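# Push the heat sealer's loaded drawer fully closed

## Task

Slide the loaded drawer of the heat sealer all the way in so that the sealer ends with its light blue (sheet sealed), the seal sheet still centred and squarely aligned on the plate, and the sealing frame still lying on the sheet; none of this may depend on the robot holding it at the end, and the robot must release and back away once done.

## Robot and tools

Robot: one arm with six revolute joints and a two-finger gripper. There is a single arm, so every command row describes just that arm.

Scene frame: origin on the table surface straight beneath the arm base, +z up, +y to the left when facing along +x. The base itself may sit slightly tilted on the table. Images come from cam_low (a fixed 504x504 view, calibrated in this frame) and cam_wrist (a 504x504 fisheye on the hand, pose unknown).

Sealer behaviour: once the drawer is fully inserted and stays put, the machine latches it and starts sealing on its own. Light colours: green = ready, amber = latched and cycling, blue = sealing finished, red = drawer short of fully in, or cycle failed. To retry, draw the drawer out until green shows, then push it completely in again. The sealer is loose on the table: at the end it must be no more than about a finger width from its starting spot, upright, and barely rotated. So push the drawer front steadily along its axis rather than shoving the whole unit, and do not jolt the sheet or frame sitting in the drawer.

Tool execute_actions, argument actions: a list with zero or one entry.
- Empty list: no motion, just returns current state.
- Motion: {"rows": [[...]], "steps": N}, N from 1 to 15 (default 15), each step 1/30 s. Each row holds 7 numbers: waist, shoulder, elbow, wrist pitch, wrist yaw, wrist roll, then gripper opening. The six joint values are absolute target angles in radians (same convention as the Joint positions line), not offsets. One row is used per step; if rows run out, the final row is repeated. Up to 15 rows.
- Wait: {"steps": N} with no rows, N up to 300; it returns once that many steps have elapsed since the previous result (your writing time is included).
- Optional pictures (true/false) controls whether images are returned; they come by default.

Joint ranges (radians): waist -2.618 to 3.054, shoulder 0.000 to 3.142, elbow 0.000 to 3.142, wrist pitch -1.571 to 1.571, wrist yaw -1.571 to 1.571, wrist roll -2.094 to 2.094. A target more than 0.036 beyond a range end, and further out than the current reading, gets the whole call rejected (nothing is sent). True limits may differ from these by up to 0.036 either way; targets past a real limit are clipped to it and reported as "joint sent to its limit", possibly referring to an earlier action still running. Absence of that message does not prove there is more room.

Gripper opening: a scale from -1 (closed) to +1 (fully open, 0.094 m between pads). grip_measured reports the actual opening on this same scale; readings may carry a constant error of about 1 mm. To grasp, command roughly 0.03 below grip_measured for a firm hold, less for a gentle one. Pads push up to about 50-62 N, less on very thin parts (under about 2 mm), with a possible brief spike at first contact.

Motion limits: each joint's target is clamped to a fixed lead over its measured angle per step (waist 0.202, shoulder 0.258, elbow 0.238, wrist pitch 0.573, wrist yaw and roll 0.522 rad). If the commanded targets would shift the gripper more than 70 mm from where it is, all targets are scaled back toward the current angles. Large moves therefore take several calls.

Between calls the arm keeps heading for the last row sent, until it has nearly stopped (slow or blocked counts) or a step is HELD; after that, only a new action pushes further. Fingers still in motion keep moving.

Result lines: Joint positions and Joint velocities list the six joints (rad, rad/s) plus the pad gap (m, m/s). "joint command not followed" means a clearance check altered or blocked targets (mounting blocks and posts count as part of the arm). HELD marks steps on which your row was not fully applied. Joint torques are total drive outputs in joint order, nonzero even in free air, offset and noisy, so treat them only as rough contact hints. MOTOR HOT appears from 75 °C; at 90 °C the arm halts for 10 s, and at 100 °C the arm goes limp and falls; these show as OVER-TEMPERATURE FAULT. Avoid long pressing or holding loads.

Occasionally an outside force may briefly pull a held part or nudge a loose object.

Tool zoom_image: camera ("cam_low" or "cam_wrist") and region [x0, y0, x1, y1] in pixels of that camera's latest image, origin top-left, at most 504x504. Returns an enlarged crop, useful for reading the light colour and checking sheet alignment.

Tool finished_scene: argument scene (integer, the current scene number). Ends the scene irreversibly and reports whether the goal was met; it must still hold at that moment. Replying without any tool call also ends everything.

Avoid: knocking anything off the table, dropping or slamming things, hard impacts or very forceful pushes, tipping or shifting the sealer, and leaving the gripper in contact. Finish by opening the gripper and retreating before calling finished_scene.

Each tool is called after ">>>" by a JSON object that holds its "op" and its "data", one argument or row to a line.

## Session

>>> {"op": "execute_actions", "data": {
  "actions": []
}}

Scene clock: 0.00 s of 5400.00 s.
grip_measured=+1.000
Joint positions: [0.548 1.587 0.965 0.693 0.361 1.524 0.094]
Joint velocities: [-0.012 -0.007 -0.002  0.051  0.007 -0.037  0.   ]
Joint torques (N m, as the arm reports them, + toward a larger angle): no reading

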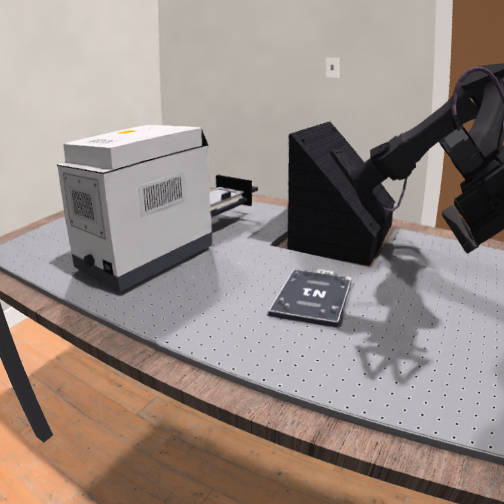

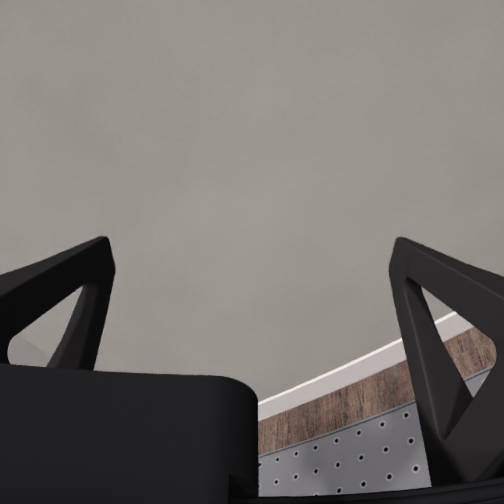

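>>> {"op": "zoom_image", "data": {
  "camera": "cam_low",
  "region": [180, 140, 320, 280]
}}

Region (180, 140, 320, 280) of cam_low's 504x504 image, scaled by 3.600, with more detail than that image has.

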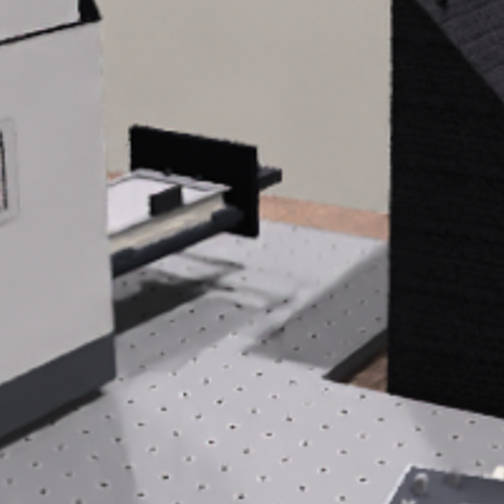

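>>> {"op": "execute_actions", "data": {
  "actions": [
    {"rows":[[-0.6,1.9,1.3,-0.5,0,0,-1]],"steps":15}
  ],
  "pictures": false
}}

>>> {"op": "execute_actions", "data": {
  "actions": [
    {"steps":25}
  ],
  "pictures": false
}}

>>> {"op": "execute_actions", "data": {
  "actions": [
    {"rows":[[-2.0,2.3,1.5,-0.8,0,0,-1]],"steps":15}
  ],
  "pictures": false
}}

>>> {"op": "execute_actions", "data": {
  "actions": [
    {"steps":35}
  ]
}}

Scene clock: 47.03 s of 5400.00 s.
grip_measured=-0.986
Joint positions: [ 0.11   1.883  1.248 -0.102  0.048  0.721  0.001]
Joint velocities: [-1.092  0.149  0.056 -1.692 -0.315 -1.824  0.002]
Joint torques (N m, as the arm reports them, + toward a larger angle): [-10.49  -5.34   8.04   1.43   0.71  -0.04]
Steps of this call (steps 1 to 1396: nothing new was sent; steps 1397 to 1411: all 15 steps of this action). Readings (joint positions):
1397: [0.538 1.598 0.983 0.659 0.332 1.485]
1398: [0.519 1.626 1.024 0.613 0.293 1.435]
1400: [0.467 1.699 1.111 0.521 0.231 1.335]
1404: [0.351 1.814 1.214 0.314 0.138 1.127]
1411: the state above

Scene clock: 47.87 s of 5400.00 s.
grip_measured=-0.986
Joint positions: [-0.593  1.893  1.274 -0.48  -0.001  0.011  0.001]
Joint velocities: [-0.007  0.007 -0.007 -0.095  0.051 -0.095 -0.   ]
Joint torques (N m, as the arm reports them, + toward a larger angle): [-5.84 -2.61  9.02  1.73  0.36 -0.08]
Steps of this call (steps 1 to 25: the robot went on to your last target). Readings (joint positions):
1: [0.069 1.887 1.250 -0.155 0.039 0.652]
2: [0.026 1.889 1.252 -0.204 0.031 0.579]
4: [-0.069 1.892 1.257 -0.284 0.018 0.429]
8: [-0.279 1.893 1.265 -0.380 0.005 0.216]
25: the state above

Scene clock: 48.37 s of 5400.00 s.
grip_measured=-0.986
Joint positions: [-1.181  2.317  1.46  -0.731 -0.014  0.008  0.001]
Joint velocities: [-1.653  0.007  0.007 -0.227 -0.022  0.037  0.   ]
Joint torques (N m, as the arm reports them, + toward a larger angle): [-2.75 -6.87 10.52  1.58  0.19 -0.08]
Steps of this call (steps 1 to 15: all 15 steps of this action). Readings (joint positions):
1: [-0.605 1.913 1.303 -0.522 -0.009 0.010]
2: [-0.625 1.953 1.353 -0.563 -0.016 0.009]
4: [-0.687 2.041 1.422 -0.583 -0.019 0.009]
8: [-0.827 2.196 1.459 -0.625 -0.018 0.009]
15: the state above

Scene clock: 49.53 s of 5400.00 s.
grip_measured=-0.986
Joint positions: [-2.005  2.317  1.477 -0.784  0.01   0.008  0.001]
Joint velocities: [-0.007 -0.002 -0.002  0.007  0.022 -0.022 -0.001]
Joint torques (N m, as the arm reports them, + toward a larger angle): [ 5.78 -7.23  8.79  1.32 -0.4  -0.09]
Steps of this call (steps 1 to 35: the robot went on to your last target). Readings (joint positions):
1: [-1.240 2.317 1.461 -0.737 -0.013 0.008]
2: [-1.300 2.317 1.465 -0.741 -0.012 0.008]
4: [-1.421 2.317 1.471 -0.743 -0.010 0.008]
8: [-1.669 2.317 1.477 -0.743 -0.006 0.008]
35: the state above

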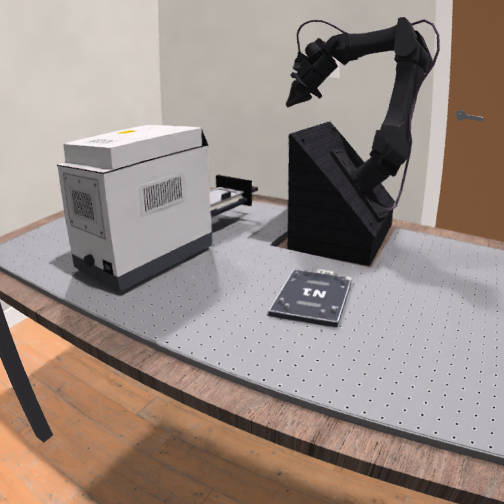

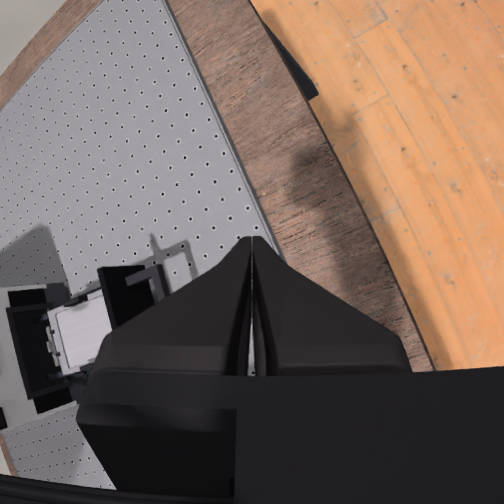

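>>> {"op": "execute_actions", "data": {
  "actions": [
    {"rows":[[-1.9,2.9,1.95,-0.7,0,0,-1]],"steps":15}
  ],
  "pictures": false
}}

>>> {"op": "execute_actions", "data": {
  "actions": [
    {"steps":15}
  ]
}}

Scene clock: 55.03 s of 5400.00 s.
grip_measured=-0.986
Joint positions: [-1.905  2.951  1.929 -0.707  0.007  0.008  0.001]
Joint velocities: [ 0.012  0.012 -0.022 -0.168 -0.007 -0.007  0.   ]
Joint torques (N m, as the arm reports them, + toward a larger angle): [  5.78 -14.48   8.74   1.76  -0.34  -0.08]
Steps of this call (steps 1 to 15: the robot went on to your last target; steps 16 to 150: nothing new was sent; steps 151 to 165: all 15 steps of this action). Readings (joint positions):
151: [-2.000 2.341 1.509 -0.804 0.012 0.008]
152: [-1.992 2.389 1.571 -0.808 0.014 0.008]
154: [-1.965 2.512 1.710 -0.773 0.014 0.008]
158: [-1.918 2.760 1.913 -0.689 0.010 0.008]
165: the state above

Scene clock: 55.53 s of 5400.00 s.
grip_measured=-0.986
Joint positions: [-1.905  2.922  1.929 -0.706  0.007  0.008  0.001]
Joint velocities: [ 0.002 -0.017 -0.007  0.022  0.007  0.037 -0.001]
Joint torques (N m, as the arm reports them, + toward a larger angle): [  5.79 -12.11   8.84   1.56  -0.34  -0.09]
Steps of this call (steps 1 to 15: the robot went on to your last target). Readings (joint positions):
1: [-1.905 2.951 1.929 -0.710 0.007 0.008]
2: [-1.905 2.947 1.929 -0.709 0.007 0.008]
4: [-1.905 2.936 1.929 -0.709 0.007 0.008]
8: [-1.905 2.922 1.929 -0.707 0.007 0.008]
15: the state above

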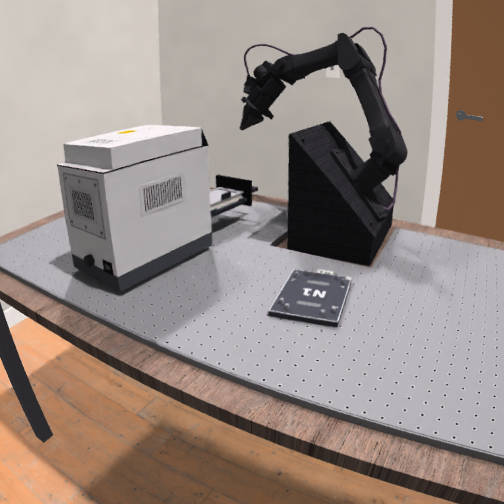

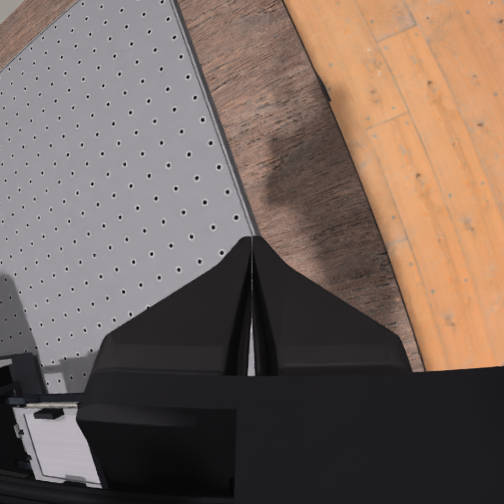

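>>> {"op": "execute_actions", "data": {
  "actions": [
    {"rows":[[-2.25,2.95,1.6,-0.1,0,0,-1]],"steps":15}
  ],
  "pictures": false
}}

>>> {"op": "execute_actions", "data": {
  "actions": [
    {"steps":12}
  ]
}}

Scene clock: 70.20 s of 5400.00 s.
grip_measured=-0.986
Joint positions: [-2.3    2.958  1.606 -0.149  0.023  0.008  0.001]
Joint velocities: [ 0.344 -0.012 -0.012  0.374 -0.066  0.051 -0.001]
Joint torques (N m, as the arm reports them, + toward a larger angle): [ 10.1  -10.26   4.72   1.26  -0.6   -0.09]
Steps of this call (steps 1 to 15: the robot went on to your last target; steps 16 to 425: nothing new was sent; steps 426 to 440: all 15 steps of this action). Readings (joint positions):
426: [-1.916 2.918 1.899 -0.650 0.001 0.008]
427: [-1.933 2.912 1.854 -0.563 -0.005 0.008]
429: [-1.999 2.913 1.765 -0.427 -0.009 0.008]
433: [-2.203 2.939 1.638 -0.261 -0.004 0.008]
440: the state above

Scene clock: 70.60 s of 5400.00 s.
grip_measured=-0.986
Joint positions: [-2.258  2.958  1.606 -0.113  0.011  0.008  0.001]
Joint velocities: [-0.007  0.002 -0.017 -0.022 -0.037 -0.022  0.001]
Joint torques (N m, as the arm reports them, + toward a larger angle): [  8.07 -10.42   4.98   1.57  -0.52  -0.09]
Steps of this call (steps 1 to 12: the robot went on to your last target). Readings (joint positions):
1: [-2.287 2.958 1.606 -0.139 0.021 0.008]
2: [-2.276 2.958 1.606 -0.133 0.019 0.008]
4: [-2.261 2.958 1.606 -0.124 0.014 0.008]
8: [-2.258 2.958 1.606 -0.116 0.011 0.008]
12: the state above

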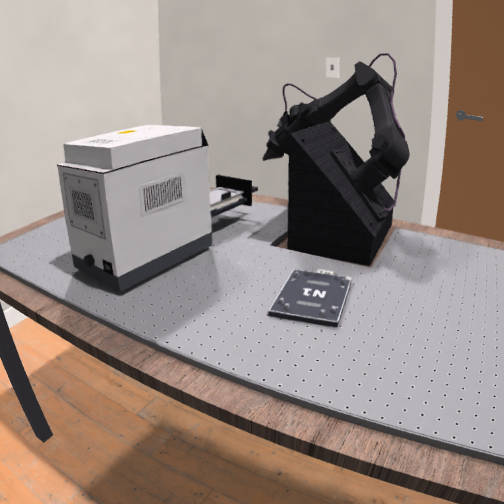

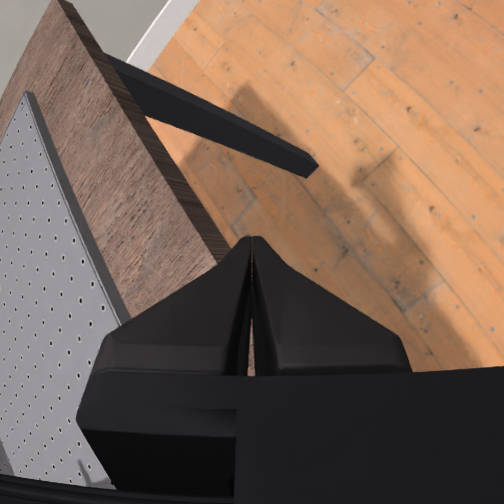

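>>> {"op": "execute_actions", "data": {
  "actions": [
    {"rows":[[-2.2,3.08,1.5,0,-0.7,0,-1]],"steps":15}
  ],
  "pictures": false
}}

>>> {"op": "execute_actions", "data": {
  "actions": [
    {"steps":10}
  ]
}}

Scene clock: 77.90 s of 5400.00 s.
grip_measured=-0.986
Joint positions: [-2.208  3.098  1.499 -0.017 -0.643  0.008  0.001]
Joint velocities: [ 0.002  0.002 -0.012  0.139 -0.256 -0.037 -0.   ]
Joint torques (N m, as the arm reports them, + toward a larger angle): [  6.87 -11.03   4.83   1.08  -0.73  -0.09]
Steps of this call (steps 1 to 30: the robot went on to your last target; steps 31 to 204: nothing new was sent; steps 205 to 219: all 15 steps of this action). Readings (joint positions):
205: [-2.257 2.962 1.599 -0.097 -0.032 0.008]
206: [-2.257 2.968 1.590 -0.075 -0.093 0.008]
208: [-2.248 2.992 1.570 -0.044 -0.226 0.008]
212: [-2.222 3.061 1.524 -0.021 -0.487 0.008]
219: the state above

Scene clock: 78.23 s of 5400.00 s.
grip_measured=-0.986
Joint positions: [-2.208  3.098  1.499 -0.01  -0.678  0.008  0.001]
Joint velocities: [ 0.002  0.017 -0.002  0.007 -0.051 -0.007  0.   ]
Joint torques (N m, as the arm reports them, + toward a larger angle): [  6.88 -11.     4.76   1.34  -0.82  -0.08]
Steps of this call (steps 1 to 10: the robot went on to your last target). Readings (joint positions):
1: [-2.208 3.098 1.499 -0.013 -0.651 0.008]
2: [-2.208 3.098 1.499 -0.013 -0.657 0.008]
4: [-2.208 3.098 1.499 -0.012 -0.666 0.008]
8: [-2.208 3.098 1.499 -0.010 -0.676 0.008]
10: the state above

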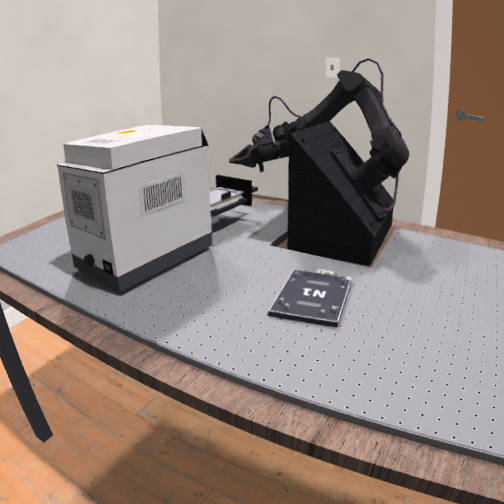

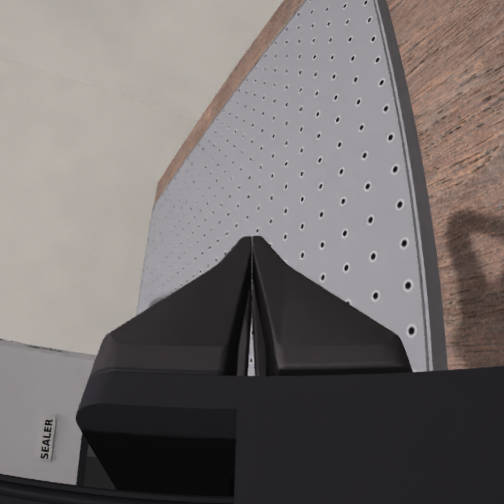

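>>> {"op": "execute_actions", "data": {
  "actions": [
    {"rows":[[-2.2,3.08,1.5,-0.5,-0.5,0,-1]],"steps":15}
  ]
}}

Scene clock: 92.87 s of 5400.00 s.
grip_measured=-0.986
Joint positions: [-2.208  3.088  1.503 -0.473 -0.5    0.007  0.001]
Joint velocities: [-0.022 -0.012  0.007 -0.139  0.037 -0.037 -0.   ]
Joint torques (N m, as the arm reports them, + toward a larger angle): [ 6.57 -9.92  3.91  0.39 -0.71 -0.08]
Steps of this call (steps 1 to 30: the robot went on to your last target; steps 31 to 424: nothing new was sent; steps 425 to 439: all 15 steps of this action). Readings (joint positions):
425: [-2.208 3.096 1.503 -0.062 -0.655 0.007]
426: [-2.208 3.090 1.503 -0.139 -0.623 0.007]
428: [-2.208 3.088 1.503 -0.266 -0.575 0.007]
432: [-2.208 3.088 1.503 -0.407 -0.526 0.007]
439: the state above

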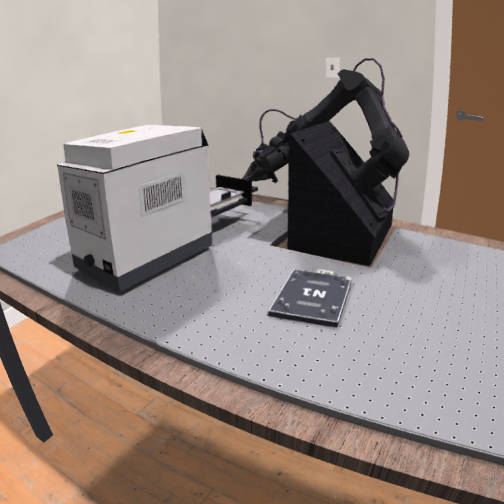

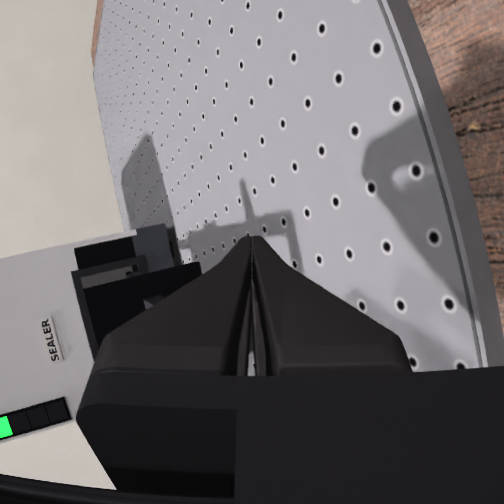

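>>> {"op": "execute_actions", "data": {
  "actions": [
    {"rows":[[-2.2,3.08,1.5,-0.5,-0.2,0,-1]],"steps":15}
  ]
}}

Scene clock: 110.03 s of 5400.00 s.
grip_measured=-0.986
Joint positions: [-2.208  3.088  1.503 -0.489 -0.206  0.007  0.001]
Joint velocities: [-0.012 -0.002  0.002  0.022  0.11   0.051  0.001]
Joint torques (N m, as the arm reports them, + toward a larger angle): [ 6.55 -9.87  3.89  0.38 -0.54 -0.09]
Steps of this call (steps 1 to 30: the robot went on to your last target; steps 31 to 500: nothing new was sent; steps 501 to 515: all 15 steps of this action). Readings (joint positions):
501: [-2.208 3.088 1.503 -0.487 -0.454 0.007]
502: [-2.208 3.088 1.503 -0.487 -0.402 0.007]
504: [-2.208 3.088 1.503 -0.489 -0.324 0.007]
508: [-2.208 3.088 1.503 -0.489 -0.247 0.007]
515: the state above

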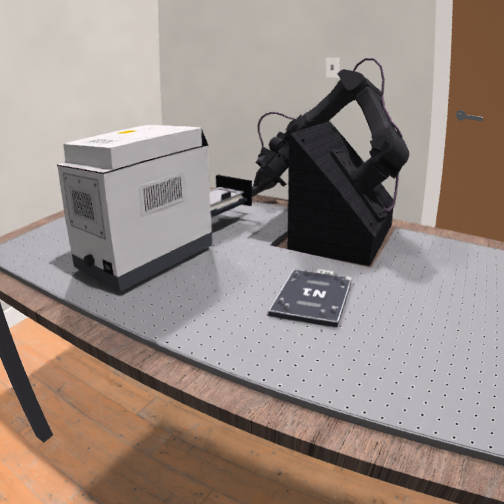

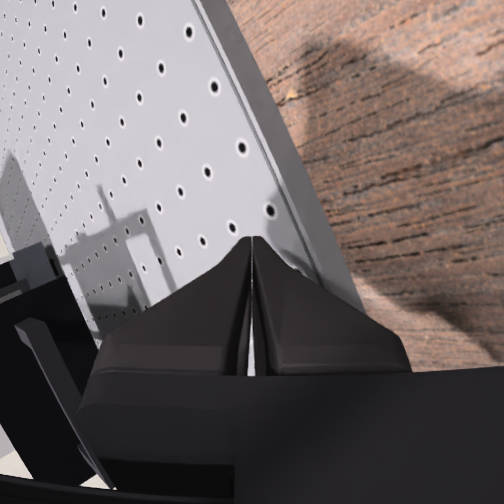

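>>> {"op": "execute_actions", "data": {
  "actions": [
    {"rows":[[-2.2,3.08,1.5,-0.6,-0.2,0,-1],[-2.2,3.08,1.5,-0.7,-0.2,0,-1],[-2.2,3.08,1.5,-0.7,-0.2,0,-1],[-2.2,3.08,1.5,-0.7,-0.2,0,-1],[-2.2,3.08,1.5,-0.7,-0.2,0,-1],[-2.2,3.08,1.5,-0.7,-0.27,0,-1],[-2.2,3.08,1.5,-0.7,-0.27,0,-1],[-2.2,3.08,1.5,-0.7,-0.35,0,-1]],"steps":15}
  ]
}}

Scene clock: 126.63 s of 5400.00 s.
grip_measured=-0.986
Joint positions: [-2.208  3.088  1.503 -0.681 -0.314  0.007  0.001]
Joint velocities: [-0.002  0.002 -0.012 -0.037 -0.095  0.007 -0.001]
Joint torques (N m, as the arm reports them, + toward a larger angle): [ 6.42 -9.63  3.59 -0.03 -0.72 -0.09]
Steps of this call (steps 1 to 15: the robot went on to your last target; steps 16 to 483: nothing new was sent; steps 484 to 498: all 15 steps of this action). Readings (joint positions):
484: [-2.208 3.088 1.503 -0.498 -0.196 0.007]
485: [-2.208 3.088 1.503 -0.522 -0.196 0.007]
487: [-2.208 3.088 1.503 -0.582 -0.196 0.007]
491: [-2.208 3.088 1.503 -0.650 -0.233 0.007]
498: the state above

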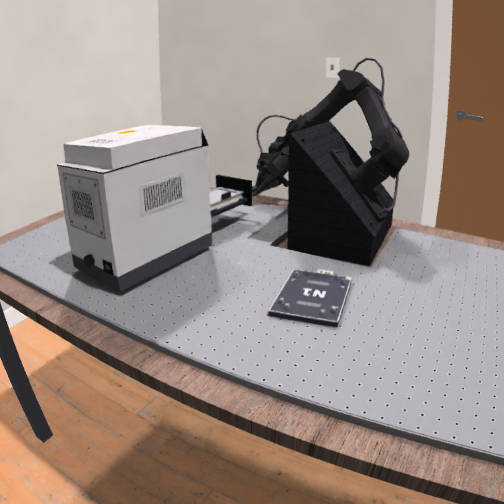

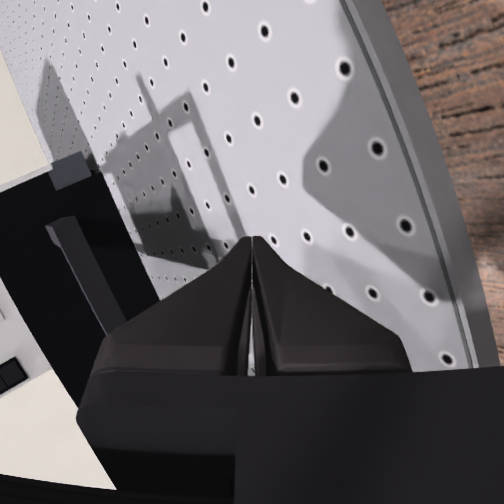

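>>> {"op": "execute_actions", "data": {
  "actions": [
    {"rows":[[-2.17,3.08,1.49,-0.7,-0.35,0,-1],[-2.17,3.08,1.49,-0.7,-0.35,0,-1],[-2.17,3.08,1.49,-0.7,-0.35,0,-1],[-2.13,3.08,1.47,-0.7,-0.35,0,-1],[-2.13,3.08,1.47,-0.7,-0.35,0,-1],[-2.13,3.08,1.47,-0.7,-0.35,0,-1],[-2.09,3.08,1.45,-0.7,-0.35,0,-1]],"steps":15}
  ]
}}

Scene clock: 134.50 s of 5400.00 s.
grip_measured=-0.986
Joint positions: [-2.095  3.088  1.464 -0.694 -0.337  0.007  0.001]
Joint velocities: [-0.017  0.002  0.002  0.066 -0.022  0.051  0.   ]
Joint torques (N m, as the arm reports them, + toward a larger angle): [ 5.39 -9.75  2.94  0.07 -0.67 -0.09]
Steps of this call (steps 1 to 30: the robot went on to your last target; steps 31 to 221: nothing new was sent; steps 222 to 236: all 15 steps of this action). Readings (joint positions):
222: [-2.206 3.088 1.503 -0.687 -0.333 0.007]
223: [-2.203 3.088 1.503 -0.687 -0.333 0.007]
225: [-2.189 3.088 1.501 -0.687 -0.333 0.007]
229: [-2.133 3.088 1.482 -0.687 -0.334 0.007]
236: the state above

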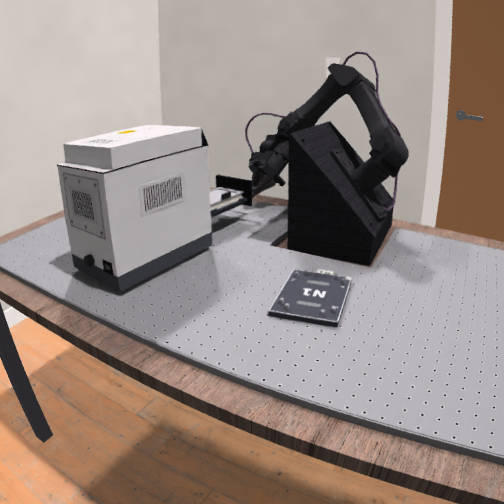

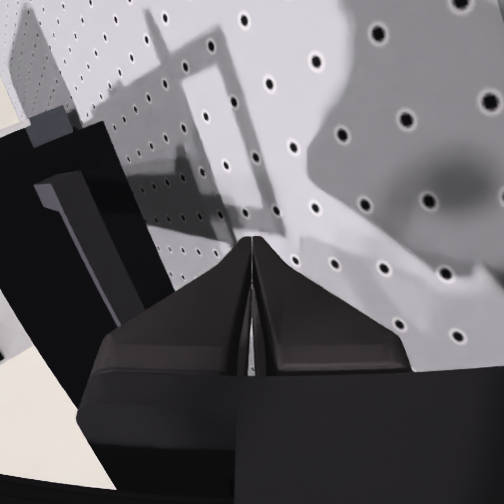

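>>> {"op": "execute_actions", "data": {
  "actions": [
    {"rows":[[-2.07,3.08,1.45,-0.7,-0.42,0,-1],[-2.07,3.08,1.45,-0.7,-0.42,0,-1],[-2.07,3.08,1.45,-0.7,-0.42,0,-1],[-2.05,3.08,1.44,-0.7,-0.5,0,-1],[-2.05,3.08,1.44,-0.7,-0.5,0,-1],[-2.05,3.08,1.44,-0.7,-0.5,0,-1],[-2.03,3.08,1.43,-0.7,-0.58,0,-1]],"steps":15}
  ]
}}

Scene clock: 143.20 s of 5400.00 s.
grip_measured=-0.986
Joint positions: [-2.042  3.088  1.446 -0.693 -0.533  0.007  0.001]
Joint velocities: [ 0.007 -0.012  0.007 -0.022 -0.095 -0.095 -0.001]
Joint torques (N m, as the arm reports them, + toward a larger angle): [ 5.61 -9.81  2.71  0.09 -0.99 -0.08]
Steps of this call (steps 1 to 15: the robot went on to your last target; steps 16 to 246: nothing new was sent; steps 247 to 261: all 15 steps of this action). Readings (joint positions):
247: [-2.095 3.088 1.464 -0.694 -0.346 0.007]
248: [-2.094 3.088 1.464 -0.694 -0.357 0.007]
250: [-2.088 3.088 1.464 -0.694 -0.384 0.007]
254: [-2.060 3.088 1.459 -0.693 -0.468 0.007]
261: the state above

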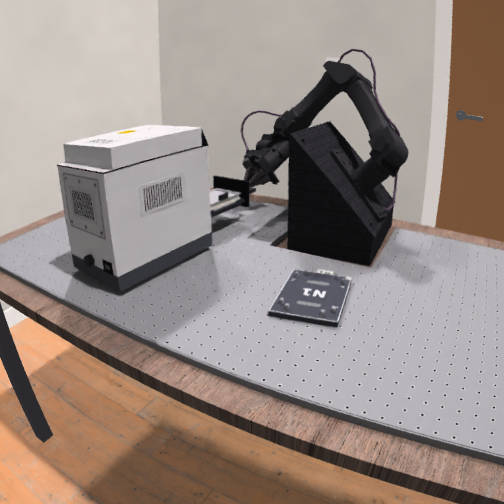

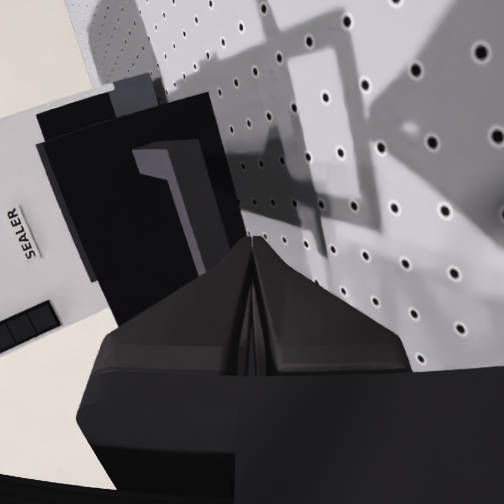

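>>> {"op": "execute_actions", "data": {
  "actions": [
    {"rows":[[-2.01,3.08,1.41,-0.7,-0.6,0,-1],[-2.01,3.08,1.41,-0.7,-0.6,0,-1],[-2.01,3.08,1.41,-0.7,-0.6,0,-1],[-1.97,3.08,1.39,-0.72,-0.64,0,-1],[-1.97,3.08,1.39,-0.72,-0.64,0,-1],[-1.97,3.08,1.39,-0.72,-0.64,0,-1],[-1.93,3.08,1.37,-0.74,-0.68,0,-1]],"steps":15}
  ]
}}

Scene clock: 150.97 s of 5400.00 s.
grip_measured=-0.986
Joint positions: [-1.934  3.088  1.384 -0.725 -0.648  0.007  0.001]
Joint velocities: [-0.002 -0.002  0.007 -0.037 -0.125  0.007  0.001]
Joint torques (N m, as the arm reports them, + toward a larger angle): [ 3.98 -9.72  2.92 -0.11 -0.76 -0.08]
Steps of this call (steps 1 to 15: the robot went on to your last target; steps 16 to 218: nothing new was sent; steps 219 to 233: all 15 steps of this action). Readings (joint positions):
219: [-2.041 3.088 1.444 -0.691 -0.544 0.007]
220: [-2.039 3.088 1.441 -0.690 -0.546 0.007]
222: [-2.028 3.088 1.430 -0.689 -0.555 0.007]
226: [-1.974 3.088 1.402 -0.694 -0.589 0.007]
233: the state above

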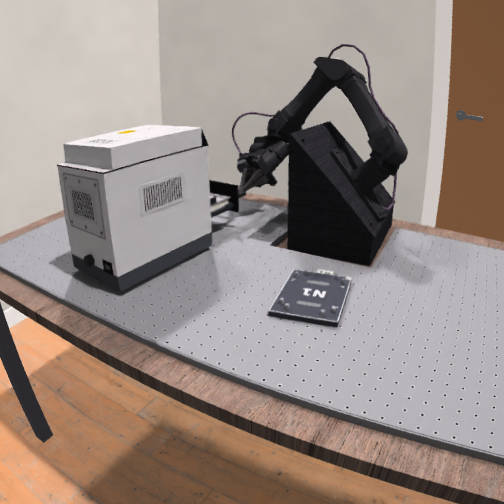

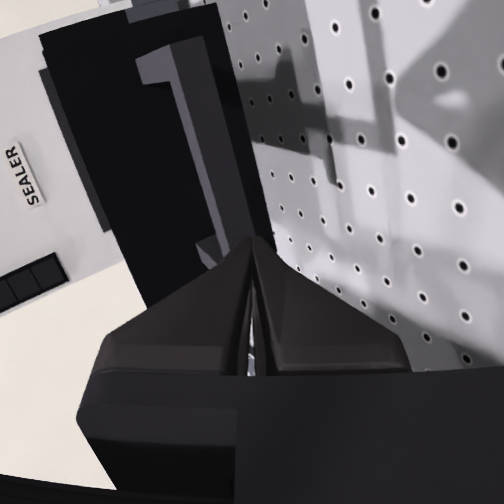

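>>> {"op": "execute_actions", "data": {
  "actions": [
    {"rows":[[-1.9,3.1,1.38,-0.7,-0.68,0,-1],[-1.9,3.1,1.38,-0.7,-0.68,0,-1],[-1.9,3.1,1.38,-0.7,-0.68,0,-1],[-1.86,3.12,1.39,-0.68,-0.68,0,-1],[-1.86,3.12,1.39,-0.68,-0.68,0,-1],[-1.86,3.12,1.39,-0.68,-0.68,0,-1],[-1.82,3.14,1.4,-0.66,-0.68,0,-1]],"steps":15}
  ]
}}

Scene clock: 159.50 s of 5400.00 s.
grip_measured=-0.986
Joint positions: [-1.825  3.122  1.384 -0.68  -0.662  0.007  0.001]
Joint velocities: [-0.007 -0.002  0.002  0.007 -0.007  0.007  0.   ]
Joint torques (N m, as the arm reports them, + toward a larger angle): [ 3.27 -8.93  5.9   0.33 -0.76 -0.09]
joint sent to its limit — the command would take joint 2 (shoulder) past its upper limit, so that joint was sent only as far as its limit.
Steps of this call (steps 1 to 15: the robot went on to your last target; steps 16 to 241: nothing new was sent; steps 242 to 256: all 15 steps of this action). Readings (joint positions):
242: [-1.933 3.088 1.384 -0.725 -0.656 0.007]
243: [-1.929 3.088 1.384 -0.723 -0.656 0.007]
245: [-1.916 3.090 1.384 -0.717 -0.656 0.007]
249: [-1.861 3.103 1.384 -0.693 -0.658 0.007]
256: the state above

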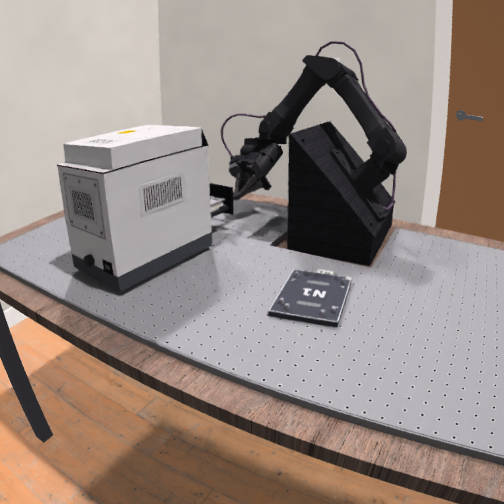

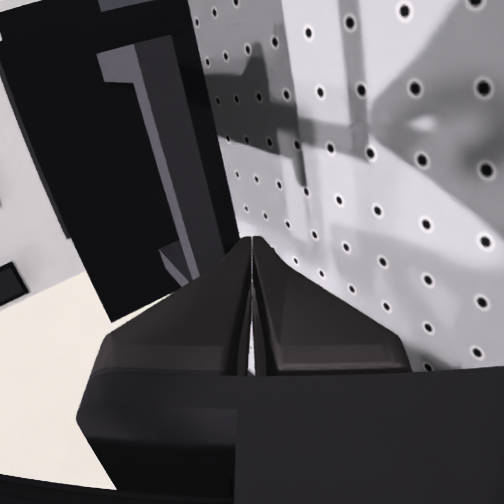

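>>> {"op": "execute_actions", "data": {
  "actions": [
    {"rows":[[-1.79,3.12,1.38,-0.68,-0.7,0,-1],[-1.79,3.12,1.38,-0.68,-0.7,0,-1],[-1.79,3.12,1.38,-0.68,-0.7,0,-1],[-1.75,3.12,1.37,-0.67,-0.73,0,-1],[-1.75,3.12,1.37,-0.67,-0.73,0,-1],[-1.75,3.12,1.37,-0.67,-0.73,0,-1],[-1.71,3.12,1.36,-0.66,-0.76,0,-1]],"steps":15}
  ]
}}

Scene clock: 167.53 s of 5400.00 s.
grip_measured=-0.986
Joint positions: [-1.714  3.122  1.384 -0.669 -0.724  0.007  0.001]
Joint velocities: [-0.007 -0.007 -0.007  0.066 -0.095  0.022 -0.001]
Joint torques (N m, as the arm reports them, + toward a larger angle): [ 2.52 -9.94  2.39  0.31 -0.94 -0.08]
joint sent to its limit — the command would take joint 2 (shoulder) past its upper limit, so that joint was sent only as far as its limit.
Steps of this call (steps 1 to 15: the robot went on to your last target; steps 16 to 226: nothing new was sent; steps 227 to 241: all 15 steps of this action). Readings (joint positions):
227: [-1.823 3.122 1.384 -0.674 -0.664 0.007]
228: [-1.818 3.122 1.384 -0.674 -0.668 0.007]
230: [-1.804 3.122 1.384 -0.674 -0.672 0.007]
234: [-1.749 3.122 1.384 -0.670 -0.689 0.007]
241: the state above

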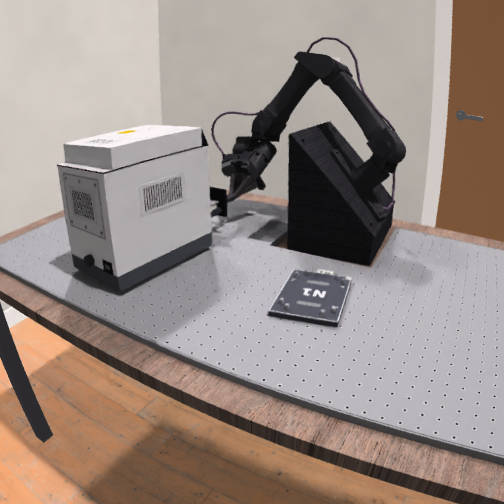

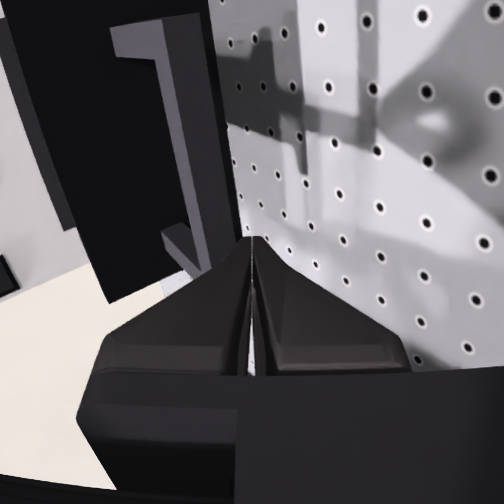

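>>> {"op": "execute_actions", "data": {
  "actions": [
    {"rows":[[-1.72,3.1,1.34,-0.62,-0.7,0,-1],[-1.72,3.1,1.33,-0.6,-0.7,0,-1],[-1.72,3.1,1.32,-0.6,-0.7,0,-1],[-1.72,3.1,1.32,-0.6,-0.7,0,-1],[-1.72,3.1,1.32,-0.6,-0.7,0,-1],[-1.69,3.1,1.31,-0.6,-0.76,0,-1],[-1.69,3.1,1.31,-0.6,-0.76,0,-1],[-1.69,3.1,1.31,-0.6,-0.76,0,-1],[-1.66,3.1,1.3,-0.6,-0.82,0,-1]],"steps":15}
  ]
}}

Scene clock: 174.17 s of 5400.00 s.
grip_measured=-0.987
Joint positions: [-1.668  3.12   1.316 -0.617 -0.773  0.007  0.001]
Joint velocities: [ 0.002  0.002  0.002 -0.051 -0.051 -0.051  0.001]
Joint torques (N m, as the arm reports them, + toward a larger angle): [  2.41 -10.96   2.97   0.39  -0.93  -0.08]
Steps of this call (steps 1 to 15: the robot went on to your last target; steps 16 to 184: nothing new was sent; steps 185 to 199: all 15 steps of this action). Readings (joint positions):
185: [-1.714 3.122 1.379 -0.662 -0.720 0.007]
186: [-1.714 3.120 1.371 -0.650 -0.716 0.007]
188: [-1.714 3.120 1.351 -0.634 -0.708 0.007]
192: [-1.707 3.120 1.327 -0.627 -0.720 0.007]
199: the state above

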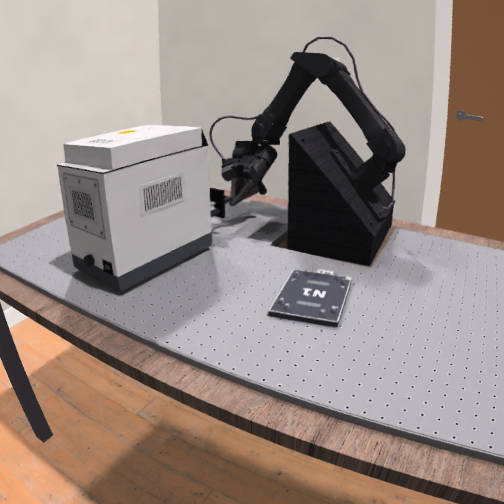

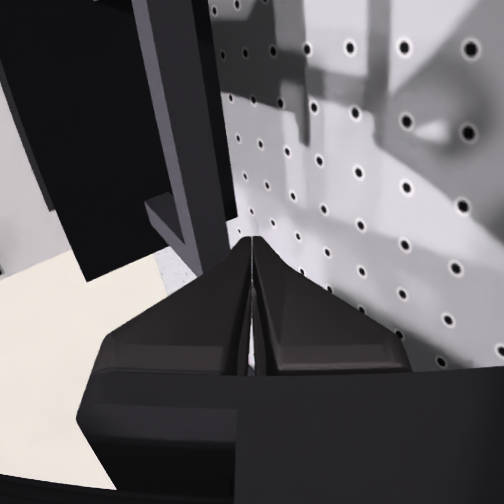

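>>> {"op": "execute_actions", "data": {
  "actions": [
    {"rows":[[-1.72,3.1,1.31,-0.55,-0.72,0,-1],[-1.72,3.1,1.31,-0.5,-0.72,0,-1],[-1.72,3.1,1.3,-0.45,-0.72,0,-1],[-1.72,3.1,1.29,-0.4,-0.72,0,-1]],"steps":12}
  ]
}}

Scene clock: 180.27 s of 5400.00 s.
grip_measured=-0.987
Joint positions: [-1.72   3.12   1.309 -0.431 -0.718  0.007  0.001]
Joint velocities: [-0.012  0.012 -0.007  0.139  0.051  0.007  0.001]
Joint torques (N m, as the arm reports them, + toward a larger angle): [  2.12 -11.12   2.87   0.68  -0.64  -0.09]
Steps of this call (steps 1 to 15: the robot went on to your last target; steps 16 to 171: nothing new was sent; steps 172 to 183: all 12 steps of this action). Readings (joint positions):
172: [-1.672 3.120 1.316 -0.611 -0.771 0.007]
173: [-1.682 3.120 1.316 -0.598 -0.760 0.007]
175: [-1.706 3.120 1.314 -0.548 -0.743 0.007]
179: [-1.720 3.120 1.311 -0.462 -0.724 0.007]
183: the state above

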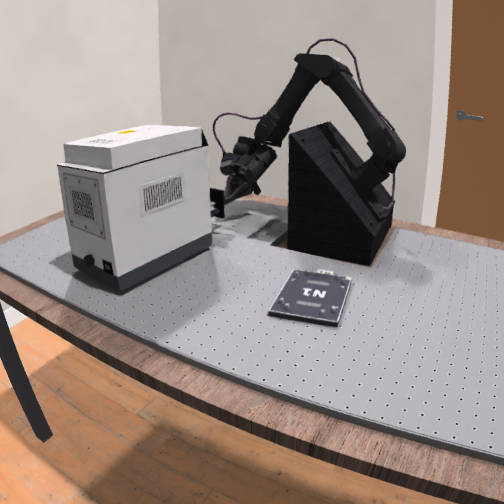

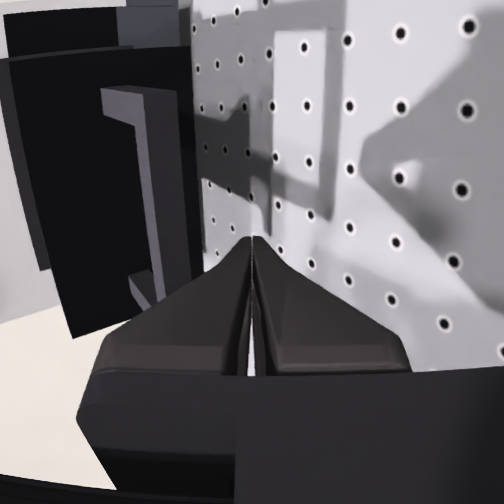

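Better. Push with yaw and waist.

>>> {"op": "execute_actions", "data": {
  "actions": [
    {"rows":[[-1.71,3.1,1.29,-0.4,-0.79,0,-1],[-1.71,3.1,1.29,-0.4,-0.79,0,-1],[-1.71,3.1,1.29,-0.4,-0.79,0,-1],[-1.69,3.1,1.28,-0.4,-0.87,0,-1],[-1.69,3.1,1.28,-0.4,-0.87,0,-1],[-1.69,3.1,1.28,-0.4,-0.87,0,-1],[-1.67,3.1,1.27,-0.41,-0.95,0,-1]],"steps":15}
  ]
}}

Scene clock: 186.03 s of 5400.00 s.
grip_measured=-0.987
Joint positions: [-1.678  3.12   1.284 -0.408 -0.907  0.007  0.001]
Joint velocities: [-0.007  0.002  0.002 -0.037 -0.168  0.037 -0.   ]
Joint torques (N m, as the arm reports them, + toward a larger angle): [  2.53 -11.11   3.23   0.52  -0.81  -0.08]
Steps of this call (steps 1 to 30: the robot went on to your last target; steps 31 to 158: nothing new was sent; steps 159 to 173: all 15 steps of this action). Readings (joint positions):
159: [-1.720 3.120 1.308 -0.413 -0.722 0.007]
160: [-1.720 3.120 1.308 -0.413 -0.732 0.007]
162: [-1.719 3.120 1.308 -0.412 -0.757 0.007]
166: [-1.697 3.120 1.296 -0.408 -0.823 0.007]
173: the state above

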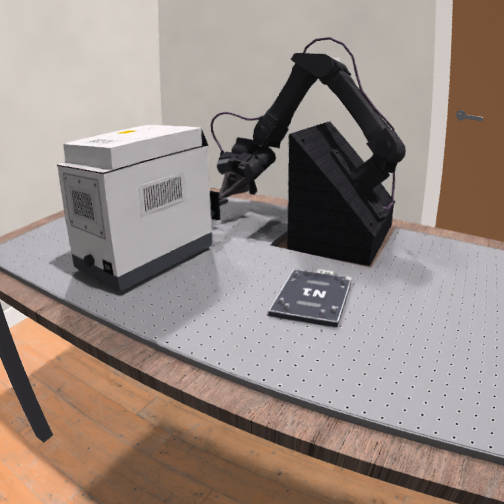

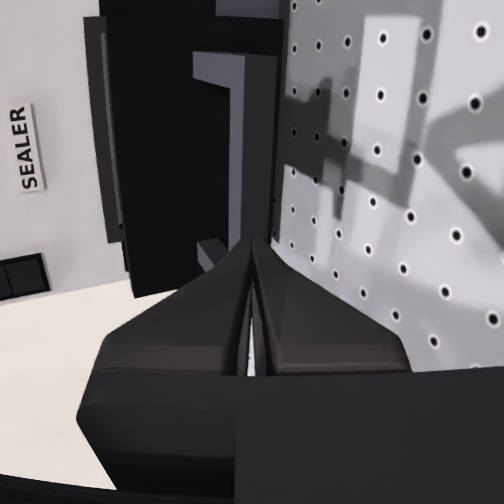

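>>> {"op": "execute_actions", "data": {
  "actions": [
    {"rows":[[-1.67,3.1,1.27,-0.4,-0.98,0,-1],[-1.67,3.1,1.27,-0.4,-0.98,0,-1],[-1.67,3.1,1.27,-0.4,-0.98,0,-1],[-1.65,3.1,1.27,-0.4,-1.06,0,-1],[-1.65,3.1,1.27,-0.4,-1.06,0,-1],[-1.65,3.1,1.27,-0.4,-1.06,0,-1],[-1.63,3.1,1.27,-0.4,-1.14,0,-1]],"steps":15}
  ]
}}

Scene clock: 193.97 s of 5400.00 s.
grip_measured=-0.987
Joint positions: [-1.638  3.12   1.284 -0.408 -1.104  0.007  0.001]
Joint velocities: [-0.012 -0.022 -0.012  0.037 -0.198  0.037 -0.   ]
Joint torques (N m, as the arm reports them, + toward a larger angle): [  2.13 -11.18   3.25   0.65  -0.88  -0.09]
Steps of this call (steps 1 to 30: the robot went on to your last target; steps 31 to 223: nothing new was sent; steps 224 to 238: all 15 steps of this action). Readings (joint positions):
224: [-1.678 3.120 1.284 -0.408 -0.935 0.007]
225: [-1.678 3.120 1.284 -0.408 -0.940 0.007]
227: [-1.677 3.120 1.284 -0.408 -0.959 0.007]
231: [-1.656 3.120 1.284 -0.408 -1.032 0.007]
238: the state above

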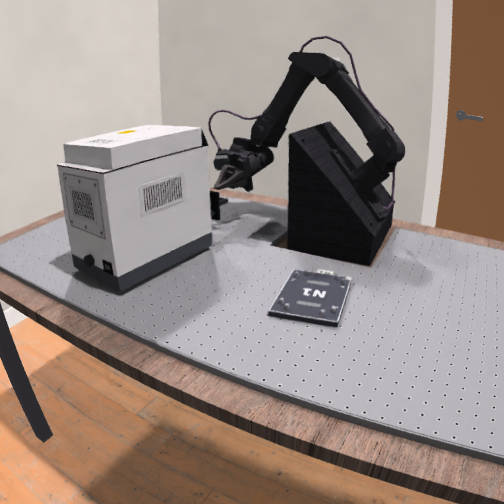

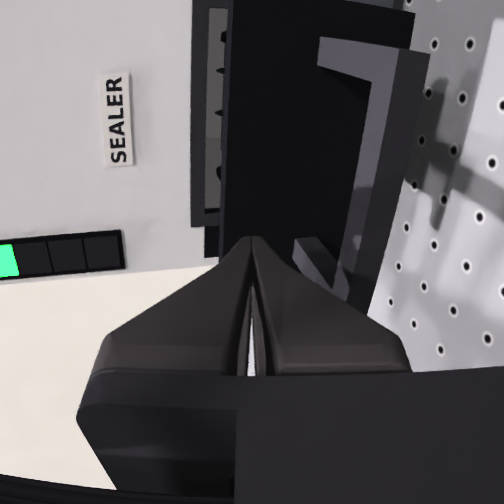

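>>> {"op": "execute_actions", "data": {
  "actions": [
    {"rows":[[-1.72,3.1,1.27,-0.4,-0.7,0,-1]],"steps":15}
  ],
  "pictures": false
}}

>>> {"op": "execute_actions", "data": {
  "actions": [
    {"rows":[[-1.72,3.1,1.21,-0.33,-0.68,0,-1]],"steps":15}
  ]
}}

Scene clock: 201.97 s of 5400.00 s.
grip_measured=-0.987
Joint positions: [-1.725  3.118  1.284 -0.406 -0.709  0.007  0.001]
Joint velocities: [-0.012  0.002  0.007 -0.037  0.11   0.007 -0.   ]
Joint torques (N m, as the arm reports them, + toward a larger angle): [  2.61 -10.93   3.17   0.62  -0.63  -0.08]
Steps of this call (steps 1 to 30: the robot went on to your last target; steps 31 to 225: nothing new was sent; steps 226 to 240: all 15 steps of this action). Readings (joint positions):
226: [-1.645 3.119 1.284 -0.408 -1.065 0.007]
227: [-1.660 3.118 1.284 -0.407 -0.990 0.007]
229: [-1.701 3.118 1.284 -0.407 -0.882 0.007]
233: [-1.725 3.118 1.284 -0.406 -0.766 0.007]
240: the state above

Scene clock: 202.47 s of 5400.00 s.
grip_measured=-0.987
Joint positions: [-1.725  3.115  1.221 -0.346 -0.676  0.007  0.001]
Joint velocities: [-0.002  0.002  0.002 -0.022 -0.007  0.022 -0.001]
Joint torques (N m, as the arm reports them, + toward a larger angle): [  2.53 -10.38   3.15   0.71  -0.62  -0.08]
Steps of this call (steps 1 to 15: all 15 steps of this action). Readings (joint positions):
1: [-1.725 3.117 1.275 -0.391 -0.704 0.007]
2: [-1.725 3.115 1.261 -0.375 -0.698 0.007]
4: [-1.725 3.115 1.237 -0.363 -0.690 0.007]
8: [-1.725 3.115 1.221 -0.361 -0.679 0.007]
15: the state above

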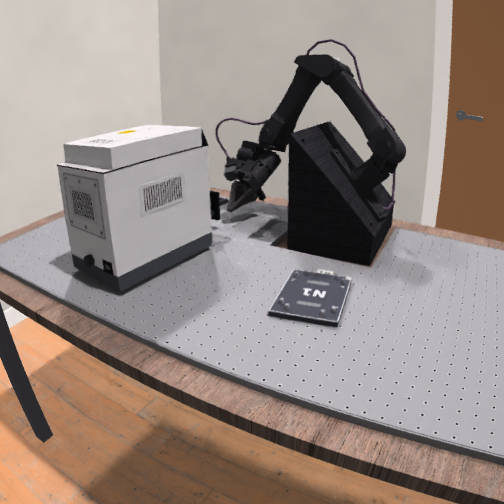

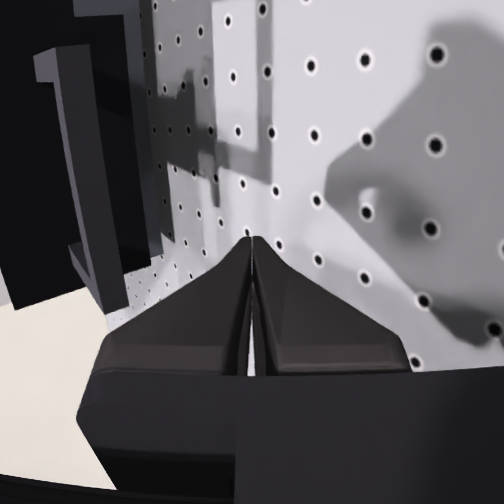

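Now lower; push, descending with pitch as it goes.

>>> {"op": "execute_actions", "data": {
  "actions": [
    {"rows":[[-1.71,3.1,1.2,-0.35,-0.75,0,-1],[-1.71,3.1,1.2,-0.35,-0.75,0,-1],[-1.71,3.1,1.2,-0.35,-0.75,0,-1],[-1.69,3.1,1.19,-0.37,-0.83,0,-1],[-1.69,3.1,1.19,-0.37,-0.83,0,-1],[-1.69,3.1,1.19,-0.37,-0.83,0,-1],[-1.67,3.1,1.18,-0.39,-0.91,0,-1]],"steps":15}
  ]
}}

Scene clock: 209.67 s of 5400.00 s.
grip_measured=-0.987
Joint positions: [-1.678  3.115  1.195 -0.375 -0.874  0.007  0.001]
Joint velocities: [ 0.007 -0.007 -0.012  0.037 -0.11   0.022  0.001]
Joint torques (N m, as the arm reports them, + toward a larger angle): [  2.35 -10.27   2.65   0.29  -0.81  -0.09]
Steps of this call (steps 1 to 15: the robot went on to your last target; steps 16 to 201: nothing new was sent; steps 202 to 216: all 15 steps of this action). Readings (joint positions):
202: [-1.725 3.115 1.221 -0.343 -0.682 0.007]
203: [-1.725 3.115 1.221 -0.343 -0.692 0.007]
205: [-1.722 3.115 1.220 -0.343 -0.717 0.007]
209: [-1.695 3.115 1.205 -0.354 -0.800 0.007]
216: the state above

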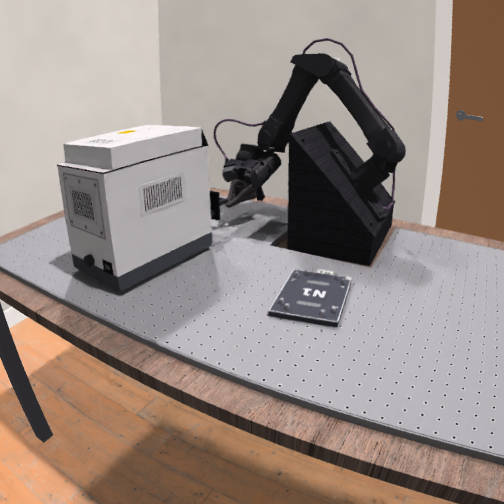

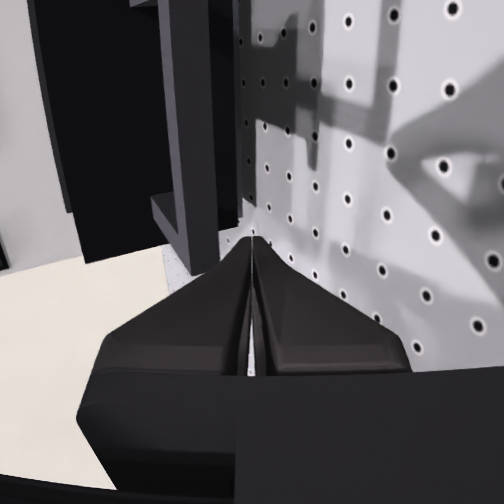

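>>> {"op": "execute_actions", "data": {
  "actions": [
    {"rows":[[-1.65,3.1,1.18,-0.34,-0.9,0,-1],[-1.65,3.1,1.18,-0.34,-0.9,0,-1],[-1.65,3.1,1.18,-0.34,-0.9,0,-1],[-1.62,3.1,1.17,-0.32,-0.93,0,-1],[-1.62,3.1,1.17,-0.32,-0.93,0,-1],[-1.62,3.1,1.17,-0.32,-0.93,0,-1],[-1.59,3.1,1.16,-0.3,-0.96,0,-1]],"steps":15}
  ]
}}

Scene clock: 222.03 s of 5400.00 s.
grip_measured=-0.987
Joint positions: [-1.597  3.115  1.175 -0.321 -0.921  0.007  0.001]
Joint velocities: [-0.007  0.007 -0.002  0.037 -0.022 -0.007 -0.002]
Joint torques (N m, as the arm reports them, + toward a larger angle): [  1.74 -10.36   2.75   0.77  -1.07  -0.08]
Steps of this call (steps 1 to 30: the robot went on to your last target; steps 31 to 356: nothing new was sent; steps 357 to 371: all 15 steps of this action). Readings (joint positions):
357: [-1.676 3.115 1.195 -0.374 -0.891 0.007]
358: [-1.672 3.115 1.195 -0.370 -0.891 0.007]
360: [-1.661 3.115 1.195 -0.361 -0.893 0.007]
364: [-1.619 3.115 1.189 -0.333 -0.905 0.007]
371: the state above

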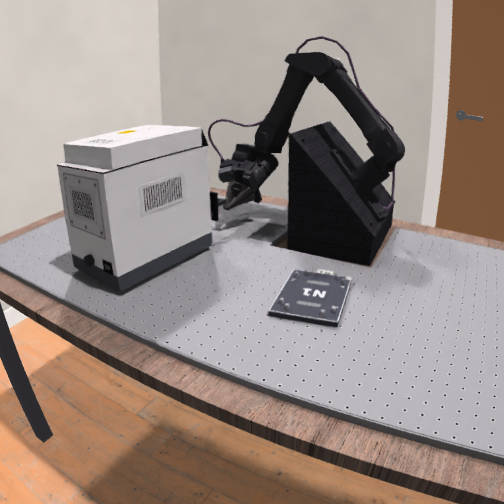

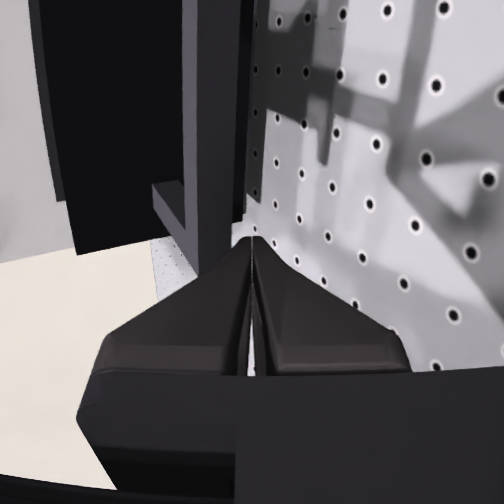

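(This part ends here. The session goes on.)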